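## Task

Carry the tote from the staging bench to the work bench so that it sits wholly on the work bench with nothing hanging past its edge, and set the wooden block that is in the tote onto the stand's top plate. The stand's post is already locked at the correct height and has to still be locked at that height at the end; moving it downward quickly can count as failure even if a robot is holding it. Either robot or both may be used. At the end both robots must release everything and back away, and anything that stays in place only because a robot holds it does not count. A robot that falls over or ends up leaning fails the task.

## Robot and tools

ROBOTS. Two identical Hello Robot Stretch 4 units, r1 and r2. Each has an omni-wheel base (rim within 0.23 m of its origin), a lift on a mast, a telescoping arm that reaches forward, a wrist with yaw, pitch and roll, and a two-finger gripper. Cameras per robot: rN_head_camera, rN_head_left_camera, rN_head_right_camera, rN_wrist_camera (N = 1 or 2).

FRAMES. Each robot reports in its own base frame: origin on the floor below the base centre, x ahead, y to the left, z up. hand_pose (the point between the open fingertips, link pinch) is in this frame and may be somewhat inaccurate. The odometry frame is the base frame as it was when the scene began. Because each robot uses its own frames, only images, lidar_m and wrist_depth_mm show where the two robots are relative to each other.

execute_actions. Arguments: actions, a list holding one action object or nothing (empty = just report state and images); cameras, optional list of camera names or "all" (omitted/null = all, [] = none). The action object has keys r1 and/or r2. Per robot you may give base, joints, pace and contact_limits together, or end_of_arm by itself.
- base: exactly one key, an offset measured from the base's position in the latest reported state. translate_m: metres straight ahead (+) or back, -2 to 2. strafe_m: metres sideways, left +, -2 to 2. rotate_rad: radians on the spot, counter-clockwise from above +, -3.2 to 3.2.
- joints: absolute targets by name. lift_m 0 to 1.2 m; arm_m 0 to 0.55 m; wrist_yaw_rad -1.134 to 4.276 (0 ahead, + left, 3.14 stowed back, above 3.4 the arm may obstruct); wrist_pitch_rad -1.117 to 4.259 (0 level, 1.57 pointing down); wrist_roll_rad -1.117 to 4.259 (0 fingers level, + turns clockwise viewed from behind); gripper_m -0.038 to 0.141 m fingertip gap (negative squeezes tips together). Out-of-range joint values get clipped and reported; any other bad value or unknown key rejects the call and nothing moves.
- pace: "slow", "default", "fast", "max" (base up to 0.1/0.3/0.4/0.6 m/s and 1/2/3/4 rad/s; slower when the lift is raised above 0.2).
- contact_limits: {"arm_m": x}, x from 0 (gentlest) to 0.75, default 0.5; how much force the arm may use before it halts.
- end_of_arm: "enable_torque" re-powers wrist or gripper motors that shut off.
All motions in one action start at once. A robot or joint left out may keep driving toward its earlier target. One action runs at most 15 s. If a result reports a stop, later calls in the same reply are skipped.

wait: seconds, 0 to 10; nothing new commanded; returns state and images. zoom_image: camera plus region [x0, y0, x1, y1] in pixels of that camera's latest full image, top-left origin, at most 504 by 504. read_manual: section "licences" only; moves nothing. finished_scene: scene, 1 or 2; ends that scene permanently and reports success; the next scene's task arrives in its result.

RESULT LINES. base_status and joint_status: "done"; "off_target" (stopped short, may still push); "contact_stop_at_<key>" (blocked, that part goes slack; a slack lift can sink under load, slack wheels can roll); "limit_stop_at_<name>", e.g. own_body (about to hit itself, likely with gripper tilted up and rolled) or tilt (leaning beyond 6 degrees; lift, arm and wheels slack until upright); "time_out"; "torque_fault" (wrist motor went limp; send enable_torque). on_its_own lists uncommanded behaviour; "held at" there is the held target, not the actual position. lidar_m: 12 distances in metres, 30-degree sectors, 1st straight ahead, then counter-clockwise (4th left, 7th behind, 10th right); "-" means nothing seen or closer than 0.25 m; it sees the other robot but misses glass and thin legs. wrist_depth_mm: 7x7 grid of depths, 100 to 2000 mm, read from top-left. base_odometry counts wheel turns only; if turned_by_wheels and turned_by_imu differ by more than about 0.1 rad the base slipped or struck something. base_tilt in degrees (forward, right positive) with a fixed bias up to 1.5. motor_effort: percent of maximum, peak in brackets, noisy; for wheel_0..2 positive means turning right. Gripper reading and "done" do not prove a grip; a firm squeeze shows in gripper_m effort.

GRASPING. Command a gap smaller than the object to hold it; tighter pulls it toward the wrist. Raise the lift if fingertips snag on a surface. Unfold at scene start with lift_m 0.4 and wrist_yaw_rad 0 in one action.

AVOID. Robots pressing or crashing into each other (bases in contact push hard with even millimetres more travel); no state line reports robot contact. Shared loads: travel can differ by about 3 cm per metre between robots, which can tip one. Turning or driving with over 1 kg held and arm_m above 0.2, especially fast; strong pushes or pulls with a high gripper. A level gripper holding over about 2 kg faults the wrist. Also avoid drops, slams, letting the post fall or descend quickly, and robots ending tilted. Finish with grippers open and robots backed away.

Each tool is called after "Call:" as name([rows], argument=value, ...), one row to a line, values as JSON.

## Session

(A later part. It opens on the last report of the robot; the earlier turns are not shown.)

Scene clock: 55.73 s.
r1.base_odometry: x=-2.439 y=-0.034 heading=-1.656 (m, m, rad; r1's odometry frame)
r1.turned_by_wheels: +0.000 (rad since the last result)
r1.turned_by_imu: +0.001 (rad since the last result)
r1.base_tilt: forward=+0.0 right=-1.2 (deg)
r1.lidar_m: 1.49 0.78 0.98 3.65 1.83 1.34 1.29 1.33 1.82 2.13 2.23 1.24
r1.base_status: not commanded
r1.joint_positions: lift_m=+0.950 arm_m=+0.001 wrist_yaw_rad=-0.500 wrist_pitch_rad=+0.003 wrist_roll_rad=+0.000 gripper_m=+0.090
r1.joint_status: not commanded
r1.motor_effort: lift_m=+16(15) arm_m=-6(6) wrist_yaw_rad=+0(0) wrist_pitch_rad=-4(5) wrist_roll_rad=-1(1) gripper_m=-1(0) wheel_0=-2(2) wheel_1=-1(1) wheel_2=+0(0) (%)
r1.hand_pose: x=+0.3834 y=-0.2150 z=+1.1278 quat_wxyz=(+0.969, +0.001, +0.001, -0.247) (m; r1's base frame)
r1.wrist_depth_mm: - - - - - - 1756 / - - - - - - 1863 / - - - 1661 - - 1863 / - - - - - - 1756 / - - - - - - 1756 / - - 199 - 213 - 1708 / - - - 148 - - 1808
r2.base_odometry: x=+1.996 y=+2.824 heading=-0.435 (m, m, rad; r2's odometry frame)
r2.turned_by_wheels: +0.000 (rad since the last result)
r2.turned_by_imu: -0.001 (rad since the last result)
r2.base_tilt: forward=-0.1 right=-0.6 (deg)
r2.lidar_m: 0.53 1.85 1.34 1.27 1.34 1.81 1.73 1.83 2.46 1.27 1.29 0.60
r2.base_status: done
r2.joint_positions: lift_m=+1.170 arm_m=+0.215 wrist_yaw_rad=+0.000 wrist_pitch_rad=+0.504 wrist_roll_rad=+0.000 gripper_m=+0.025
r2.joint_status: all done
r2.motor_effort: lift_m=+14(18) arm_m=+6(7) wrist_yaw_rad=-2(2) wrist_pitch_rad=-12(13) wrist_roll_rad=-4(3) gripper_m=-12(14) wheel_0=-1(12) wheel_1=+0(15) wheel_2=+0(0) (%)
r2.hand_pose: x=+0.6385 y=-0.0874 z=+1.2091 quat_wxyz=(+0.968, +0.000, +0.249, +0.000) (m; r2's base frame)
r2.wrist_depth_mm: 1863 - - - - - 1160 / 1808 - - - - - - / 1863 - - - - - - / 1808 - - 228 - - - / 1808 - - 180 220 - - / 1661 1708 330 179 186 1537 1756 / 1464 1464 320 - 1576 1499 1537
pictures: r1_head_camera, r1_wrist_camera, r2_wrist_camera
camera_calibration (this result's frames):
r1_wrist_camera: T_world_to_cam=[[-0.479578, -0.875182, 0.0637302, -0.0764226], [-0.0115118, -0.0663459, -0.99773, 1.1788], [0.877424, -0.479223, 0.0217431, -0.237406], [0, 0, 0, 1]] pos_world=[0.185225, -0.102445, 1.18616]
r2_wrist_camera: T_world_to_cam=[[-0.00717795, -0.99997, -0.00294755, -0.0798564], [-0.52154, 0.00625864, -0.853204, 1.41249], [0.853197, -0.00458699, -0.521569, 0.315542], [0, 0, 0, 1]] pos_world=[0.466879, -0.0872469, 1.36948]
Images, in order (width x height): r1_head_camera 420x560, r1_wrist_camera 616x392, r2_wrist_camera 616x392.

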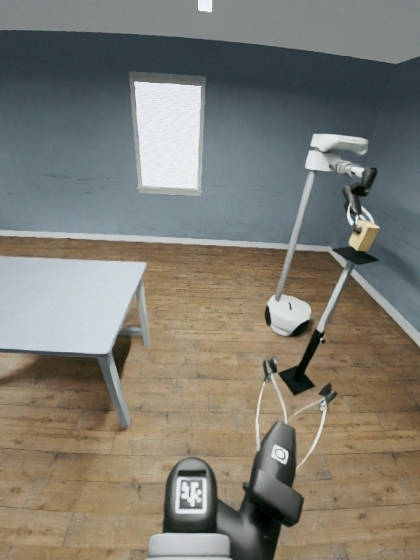

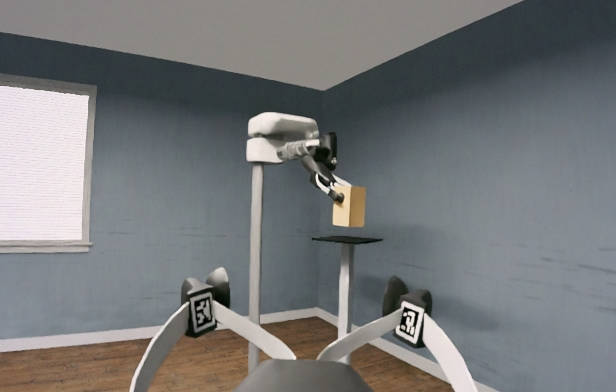

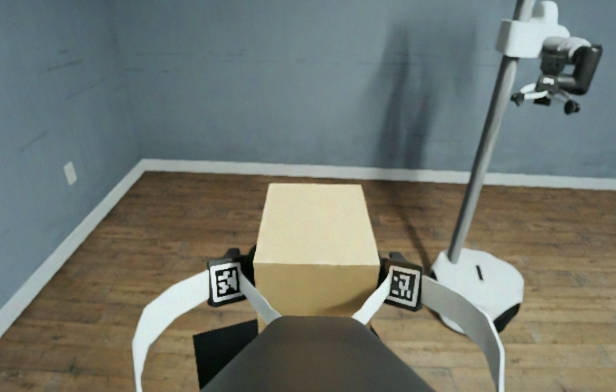

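Call:
zoom_image(camera="r1_wrist_camera", region=[290, 160, 400, 270])

Region (290, 160, 400, 270) of r1_wrist_camera's 616x392 image, scaled by 4.582.

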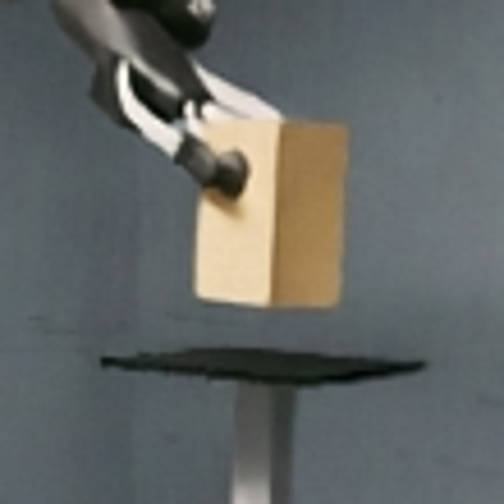

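Call:
execute_actions([
  {"r2": {"joints": {"lift_m": 1.14}, "pace": "slow"}},
], cameras=["r1_wrist_camera"])

Call:
zoom_image(camera="r1_wrist_camera", region=[290, 160, 400, 270])

Scene clock: 56.93 s.
r1.base_odometry: x=-2.439 y=-0.034 heading=-1.656 (m, m, rad; r1's odometry frame)
r1.turned_by_wheels: +0.000 (rad since the last result)
r1.turned_by_imu: +0.000 (rad since the last result)
r1.base_tilt: forward=-0.1 right=-1.2 (deg)
r1.lidar_m: 1.47 0.78 1.00 3.64 1.86 1.32 1.28 1.34 1.84 2.14 2.19 1.24
r1.base_status: not commanded
r1.joint_positions: lift_m=+0.950 arm_m=+0.001 wrist_yaw_rad=-0.500 wrist_pitch_rad=+0.003 wrist_roll_rad=+0.000 gripper_m=+0.090
r1.joint_status: not commanded
r1.motor_effort: lift_m=+16(16) arm_m=-6(6) wrist_yaw_rad=+0(0) wrist_pitch_rad=-5(5) wrist_roll_rad=-1(2) gripper_m=-2(1) wheel_0=-1(2) wheel_1=-1(1) wheel_2=+0(0) (%)
r1.hand_pose: x=+0.3834 y=-0.2150 z=+1.1278 quat_wxyz=(+0.969, +0.001, +0.001, -0.247) (m; r1's base frame)
r1.wrist_depth_mm: - - - - - - 1921 / - - - - - - 1756 / - - - 1708 - - 1863 / - - - - - - 1708 / - - - - - - 1756 / - - 199 - 212 - 1863 / - - - 148 - - 1808
r2.base_odometry: x=+1.996 y=+2.824 heading=-0.435 (m, m, rad; r2's odometry frame)
r2.turned_by_wheels: +0.000 (rad since the last result)
r2.turned_by_imu: +0.000 (rad since the last result)
r2.base_tilt: forward=-0.1 right=-0.6 (deg)
r2.lidar_m: 0.52 1.84 1.33 1.27 1.33 1.82 1.74 1.82 2.45 1.25 1.27 0.61
r2.base_status: not commanded
r2.joint_positions: lift_m=+1.140 arm_m=+0.215 wrist_yaw_rad=+0.000 wrist_pitch_rad=+0.504 wrist_roll_rad=+0.000 gripper_m=+0.025
r2.joint_status: all done
r2.motor_effort: lift_m=+14(16) arm_m=+6(6) wrist_yaw_rad=+1(0) wrist_pitch_rad=-12(12) wrist_roll_rad=-4(4) gripper_m=-13(15) wheel_0=-1(1) wheel_1=+0(0) wheel_2=+0(0) (%)
r2.hand_pose: x=+0.6384 y=-0.0874 z=+1.1791 quat_wxyz=(+0.968, +0.000, +0.250, +0.000) (m; r2's base frame)
r2.wrist_depth_mm: 1808 - - - - - 1118 / 1756 - - - - - - / 1808 - - - - - - / 1921 - - 229 - - - / 1863 - - 180 221 1756 - / 1618 1661 296 179 186 1537 1661 / 1464 1430 286 - 1464 1499 1499
pictures: r1_wrist_camera
camera_calibration (this result's frames):
r1_wrist_camera: T_world_to_cam=[[-0.479578, -0.875182, 0.0637302, -0.0764227], [-0.0115119, -0.0663459, -0.99773, 1.1788], [0.877424, -0.479224, 0.0217431, -0.237406], [0, 0, 0, 1]] pos_world=[0.185225, -0.102445, 1.18616]
Images, in order (width x height): r1_wrist_camera 616x392.

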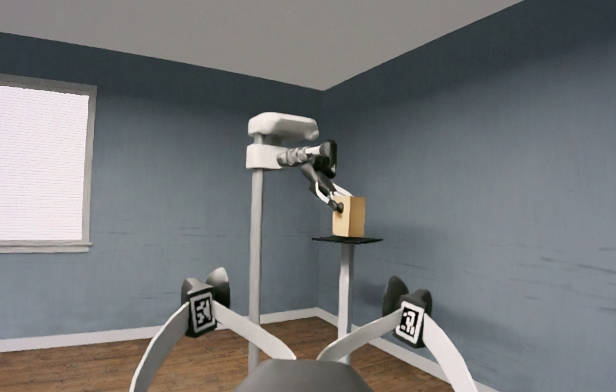

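Region (290, 160, 400, 270) of r1_wrist_camera's 616x392 image, scaled by 4.582.

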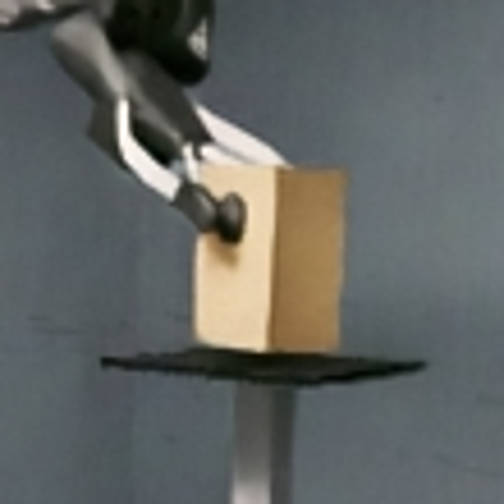

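Call:
execute_actions([
  {"r2": {"joints": {"lift_m": 1.133}, "pace": "slow"}},
], cameras=["r1_wrist_camera"])

Call:
zoom_image(camera="r1_wrist_camera", region=[290, 160, 400, 270])

Scene clock: 57.70 s.
r1.base_odometry: x=-2.439 y=-0.034 heading=-1.656 (m, m, rad; r1's odometry frame)
r1.turned_by_wheels: +0.000 (rad since the last result)
r1.turned_by_imu: +0.000 (rad since the last result)
r1.base_tilt: forward=-0.1 right=-1.2 (deg)
r1.lidar_m: 1.47 0.78 0.98 3.65 1.84 1.34 1.28 1.33 1.83 2.15 2.23 1.25
r1.base_status: not commanded
r1.joint_positions: lift_m=+0.950 arm_m=+0.001 wrist_yaw_rad=-0.500 wrist_pitch_rad=+0.003 wrist_roll_rad=+0.000 gripper_m=+0.090
r1.joint_status: not commanded
r1.motor_effort: lift_m=+15(16) arm_m=-6(6) wrist_yaw_rad=+0(0) wrist_pitch_rad=-5(5) wrist_roll_rad=-1(1) gripper_m=-2(1) wheel_0=-2(1) wheel_1=-1(1) wheel_2=+0(0) (%)
r1.hand_pose: x=+0.3834 y=-0.2150 z=+1.1278 quat_wxyz=(+0.969, +0.001, +0.001, -0.247) (m; r1's base frame)
r1.wrist_depth_mm: - - - - - - 1863 / - - - - - - 1808 / - - - 1708 - - 1863 / - - - - - - 1921 / - - - - - - 1756 / - - 200 - 213 - 1808 / - - - 147 - - 1808
r2.base_odometry: x=+1.996 y=+2.824 heading=-0.435 (m, m, rad; r2's odometry frame)
r2.turned_by_wheels: +0.000 (rad since the last result)
r2.turned_by_imu: +0.000 (rad since the last result)
r2.base_tilt: forward=-0.1 right=-0.5 (deg)
r2.lidar_m: 0.53 1.85 1.34 1.27 1.33 1.81 1.73 1.82 2.44 1.26 1.26 0.61
r2.base_status: not commanded
r2.joint_positions: lift_m=+1.133 arm_m=+0.215 wrist_yaw_rad=+0.000 wrist_pitch_rad=+0.504 wrist_roll_rad=+0.000 gripper_m=+0.025
r2.joint_status: all done
r2.motor_effort: lift_m=+14(17) arm_m=+6(6) wrist_yaw_rad=-3(1) wrist_pitch_rad=-12(12) wrist_roll_rad=-3(4) gripper_m=-14(14) wheel_0=-1(1) wheel_1=+0(0) wheel_2=+0(0) (%)
r2.hand_pose: x=+0.6384 y=-0.0874 z=+1.1721 quat_wxyz=(+0.968, +0.000, +0.250, +0.000) (m; r2's base frame)
r2.wrist_depth_mm: 1863 - - - - - 1138 / 1808 - - - - - - / 1921 - - - - - - / 1863 - - 228 - - - / 1863 1921 - 180 221 1756 - / 1661 1661 286 179 187 1537 1708 / 1397 1430 278 - 854 1464 1464
pictures: r1_wrist_camera
camera_calibration (this result's frames):
r1_wrist_camera: T_world_to_cam=[[-0.479578, -0.875182, 0.0637302, -0.0764226], [-0.0115118, -0.0663459, -0.99773, 1.1788], [0.877424, -0.479224, 0.0217432, -0.237406], [0, 0, 0, 1]] pos_world=[0.185225, -0.102445, 1.18616]
Images, in order (width x height): r1_wrist_camera 616x392.

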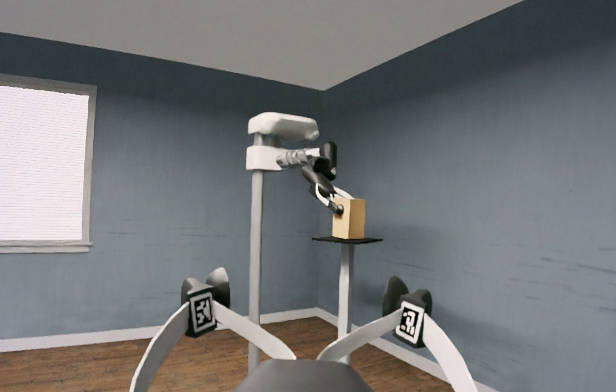

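Region (290, 160, 400, 270) of r1_wrist_camera's 616x392 image, scaled by 4.582.

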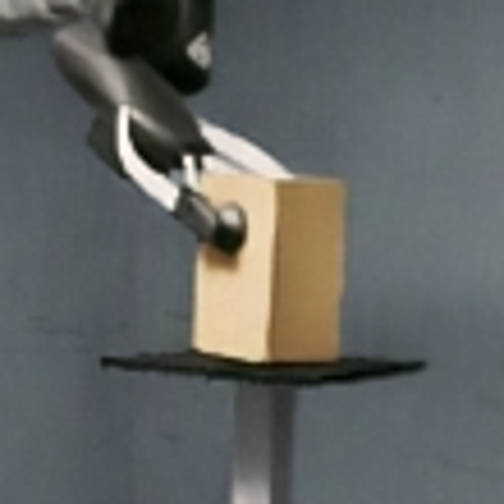

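Within a few mm; opening lowers it the rest of the way.

Call:
execute_actions([
  {"r2": {"joints": {"gripper_m": 0.09}}},
], cameras=["r2_wrist_camera"])

Call:
execute_actions([
  {"r2": {"base": {"translate_m": -0.2}, "joints": {"arm_m": 0.0}, "pace": "fast"}},
], cameras=["r2_wrist_camera", "r1_wrist_camera", "r1_head_left_camera"])

Scene clock: 59.23 s.
r1.base_odometry: x=-2.439 y=-0.034 heading=-1.656 (m, m, rad; r1's odometry frame)
r1.turned_by_wheels: +0.000 (rad since the last result)
r1.turned_by_imu: +0.001 (rad since the last result)
r1.base_tilt: forward=-0.1 right=-1.2 (deg)
r1.lidar_m: 1.47 0.78 0.99 3.67 1.85 1.36 1.27 1.31 1.85 2.14 2.22 1.24
r1.base_status: not commanded
r1.joint_positions: lift_m=+0.950 arm_m=+0.001 wrist_yaw_rad=-0.500 wrist_pitch_rad=+0.003 wrist_roll_rad=+0.000 gripper_m=+0.090
r1.joint_status: not commanded
r1.motor_effort: lift_m=+16(16) arm_m=-6(6) wrist_yaw_rad=+0(0) wrist_pitch_rad=-5(5) wrist_roll_rad=-1(1) gripper_m=+0(0) wheel_0=-2(2) wheel_1=-1(1) wheel_2=+0(0) (%)
r1.hand_pose: x=+0.3834 y=-0.2150 z=+1.1278 quat_wxyz=(+0.969, +0.001, +0.001, -0.247) (m; r1's base frame)
r1.wrist_depth_mm: - - - - - - 1921 / - - - - - - 1863 / - - - 1661 - - 1756 / - - - - - - 1863 / - - - - - - 1708 / - - 200 - 213 - 1756 / - - - 148 - - 1863
r2.base_odometry: x=+1.996 y=+2.824 heading=-0.435 (m, m, rad; r2's odometry frame)
r2.turned_by_wheels: +0.000 (rad since the last result)
r2.turned_by_imu: +0.000 (rad since the last result)
r2.base_tilt: forward=+0.0 right=-0.5 (deg)
r2.lidar_m: 0.51 1.84 1.33 1.26 1.34 1.81 1.73 1.81 2.46 1.26 1.27 0.59
r2.base_status: not commanded
r2.joint_positions: lift_m=+1.133 arm_m=+0.215 wrist_yaw_rad=+0.000 wrist_pitch_rad=+0.502 wrist_roll_rad=+0.000 gripper_m=+0.090
r2.joint_status: all done
r2.motor_effort: lift_m=+14(14) arm_m=+6(6) wrist_yaw_rad=+1(1) wrist_pitch_rad=-5(12) wrist_roll_rad=-5(3) gripper_m=-2(14) wheel_0=-1(1) wheel_1=+0(0) wheel_2=+0(0) (%)
r2.hand_pose: x=+0.6387 y=-0.0874 z=+1.1727 quat_wxyz=(+0.969, +0.000, +0.248, +0.000) (m; r2's base frame)
r2.wrist_depth_mm: 1863 - - - - - 1118 / 1863 - - - - - - / 1808 - - - - - - / 1808 - - 240 - - - / 1808 - 1863 190 222 1756 - / 1618 1708 289 163 200 1576 1661 / 1430 1430 277 - 1464 1499 1537
pictures: r2_wrist_camera
camera_calibration (this result's frames):
r2_wrist_camera: T_world_to_cam=[[-0.00734651, -0.999969, -0.00296321, -0.0798798], [-0.519713, 0.00634979, -0.854317, 1.38171], [0.854309, -0.00473623, -0.519743, 0.293433], [0, 0, 0, 1]] pos_world=[0.466823, -0.0872611, 1.33269]
Images, in order (width x height): r2_wrist_camera 616x392.

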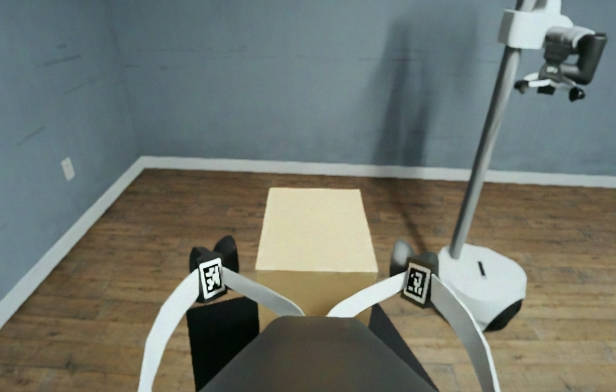

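Scene clock: 61.23 s.
r1.base_odometry: x=-2.439 y=-0.034 heading=-1.656 (m, m, rad; r1's odometry frame)
r1.turned_by_wheels: +0.000 (rad since the last result)
r1.turned_by_imu: +0.001 (rad since the last result)
r1.base_tilt: forward=-0.1 right=-1.2 (deg)
r1.lidar_m: 1.50 0.79 0.96 3.66 1.83 1.33 1.26 1.33 1.82 2.14 2.20 1.23
r1.base_status: not commanded
r1.joint_positions: lift_m=+0.950 arm_m=+0.001 wrist_yaw_rad=-0.500 wrist_pitch_rad=+0.003 wrist_roll_rad=+0.000 gripper_m=+0.090
r1.joint_status: not commanded
r1.motor_effort: lift_m=+15(16) arm_m=-6(6) wrist_yaw_rad=+0(0) wrist_pitch_rad=-5(5) wrist_roll_rad=-1(1) gripper_m=+1(3) wheel_0=-2(1) wheel_1=-1(1) wheel_2=-1(0) (%)
r1.hand_pose: x=+0.3834 y=-0.2150 z=+1.1278 quat_wxyz=(+0.969, +0.001, +0.001, -0.247) (m; r1's base frame)
r1.wrist_depth_mm: - - - - - - 1863 / - - - - - - 1808 / - - - - - - 1808 / - - - - - - 1808 / - - - - - - 1756 / - - 200 - 213 - 1708 / - - - 148 - - 1756
r2.base_odometry: x=+1.814 y=+2.909 heading=-0.436 (m, m, rad; r2's odometry frame)
r2.turned_by_wheels: -0.001 (rad since the last result)
r2.turned_by_imu: +0.000 (rad since the last result)
r2.base_tilt: forward=-0.1 right=-0.6 (deg)
r2.lidar_m: 0.73 1.84 1.33 1.27 1.32 1.59 1.53 1.58 2.14 1.90 1.32 1.70
r2.base_status: done
r2.joint_positions: lift_m=+1.133 arm_m=+0.003 wrist_yaw_rad=+0.000 wrist_pitch_rad=+0.502 wrist_roll_rad=+0.000 gripper_m=+0.090
r2.joint_status: all done
joint sent to its limit — the command would take r2.arm_m past its lower limit, so that joint was sent only as far as its limit.
r2.motor_effort: lift_m=+14(14) arm_m=-6(6) wrist_yaw_rad=+0(3) wrist_pitch_rad=-6(6) wrist_roll_rad=-3(3) gripper_m=-2(0) wheel_0=-5(10) wheel_1=-2(6) wheel_2=+1(11) (%)
r2.hand_pose: x=+0.4268 y=-0.0875 z=+1.1727 quat_wxyz=(+0.969, +0.000, +0.248, +0.000) (m; r2's base frame)
r2.wrist_depth_mm: 1808 - - - - 1537 - / 1808 - - - - - - / 1863 - - 591 - - - / 1863 - - - - - - / 1863 - 1983 1983 1983 1983 - / 1618 1708 1576 163 1618 1808 1708 / 1464 1430 1499 - 1576 1464 1464
pictures: r1_head_left_camera, r1_wrist_camera, r2_wrist_camera
camera_calibration (this result's frames):
r1_wrist_camera: T_world_to_cam=[[-0.479578, -0.875182, 0.0637303, -0.0764227], [-0.0115119, -0.066346, -0.99773, 1.1788], [0.877424, -0.479224, 0.0217431, -0.237406], [0, 0, 0, 1]] pos_world=[0.185225, -0.102445, 1.18616]
r2_wrist_camera: T_world_to_cam=[[-0.00742657, -0.999968, -0.00296442, -0.081421], [-0.519586, 0.00639173, -0.854394, 1.27166], [0.854386, -0.00480494, -0.519617, 0.474288], [0, 0, 0, 1]] pos_world=[0.254905, -0.0872676, 1.3327]
Images, in order (width x height): r1_head_left_camera 420x672, r1_wrist_camera 616x392, r2_wrist_camera 616x392.

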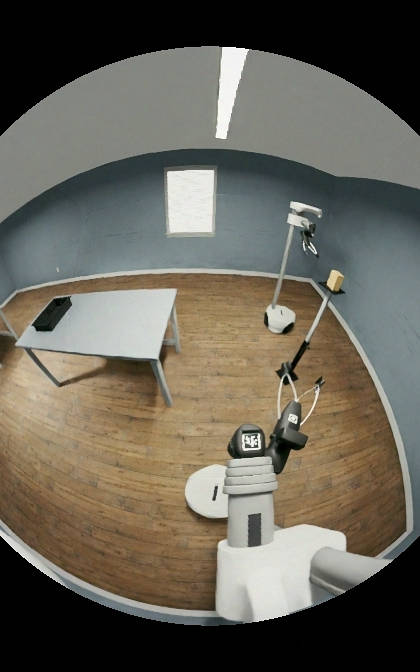

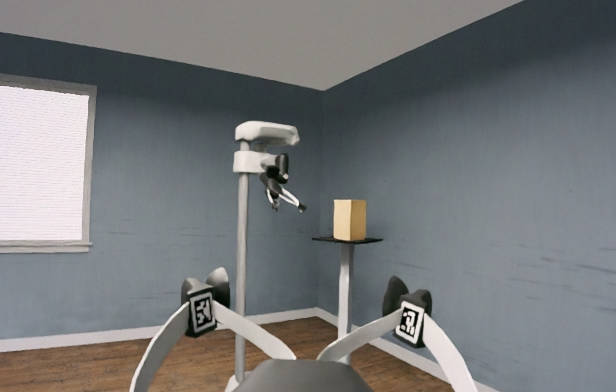

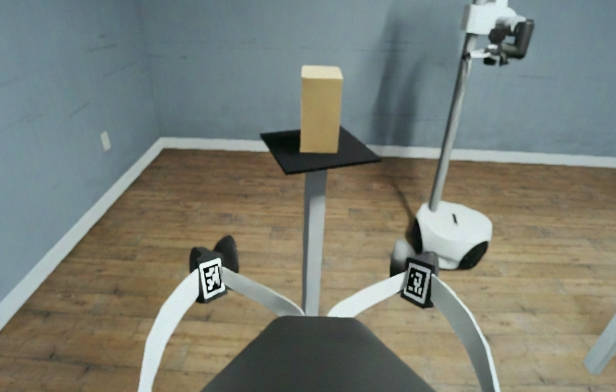

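Call:
finished_scene(scene=1)

The scene is finished: the task was done.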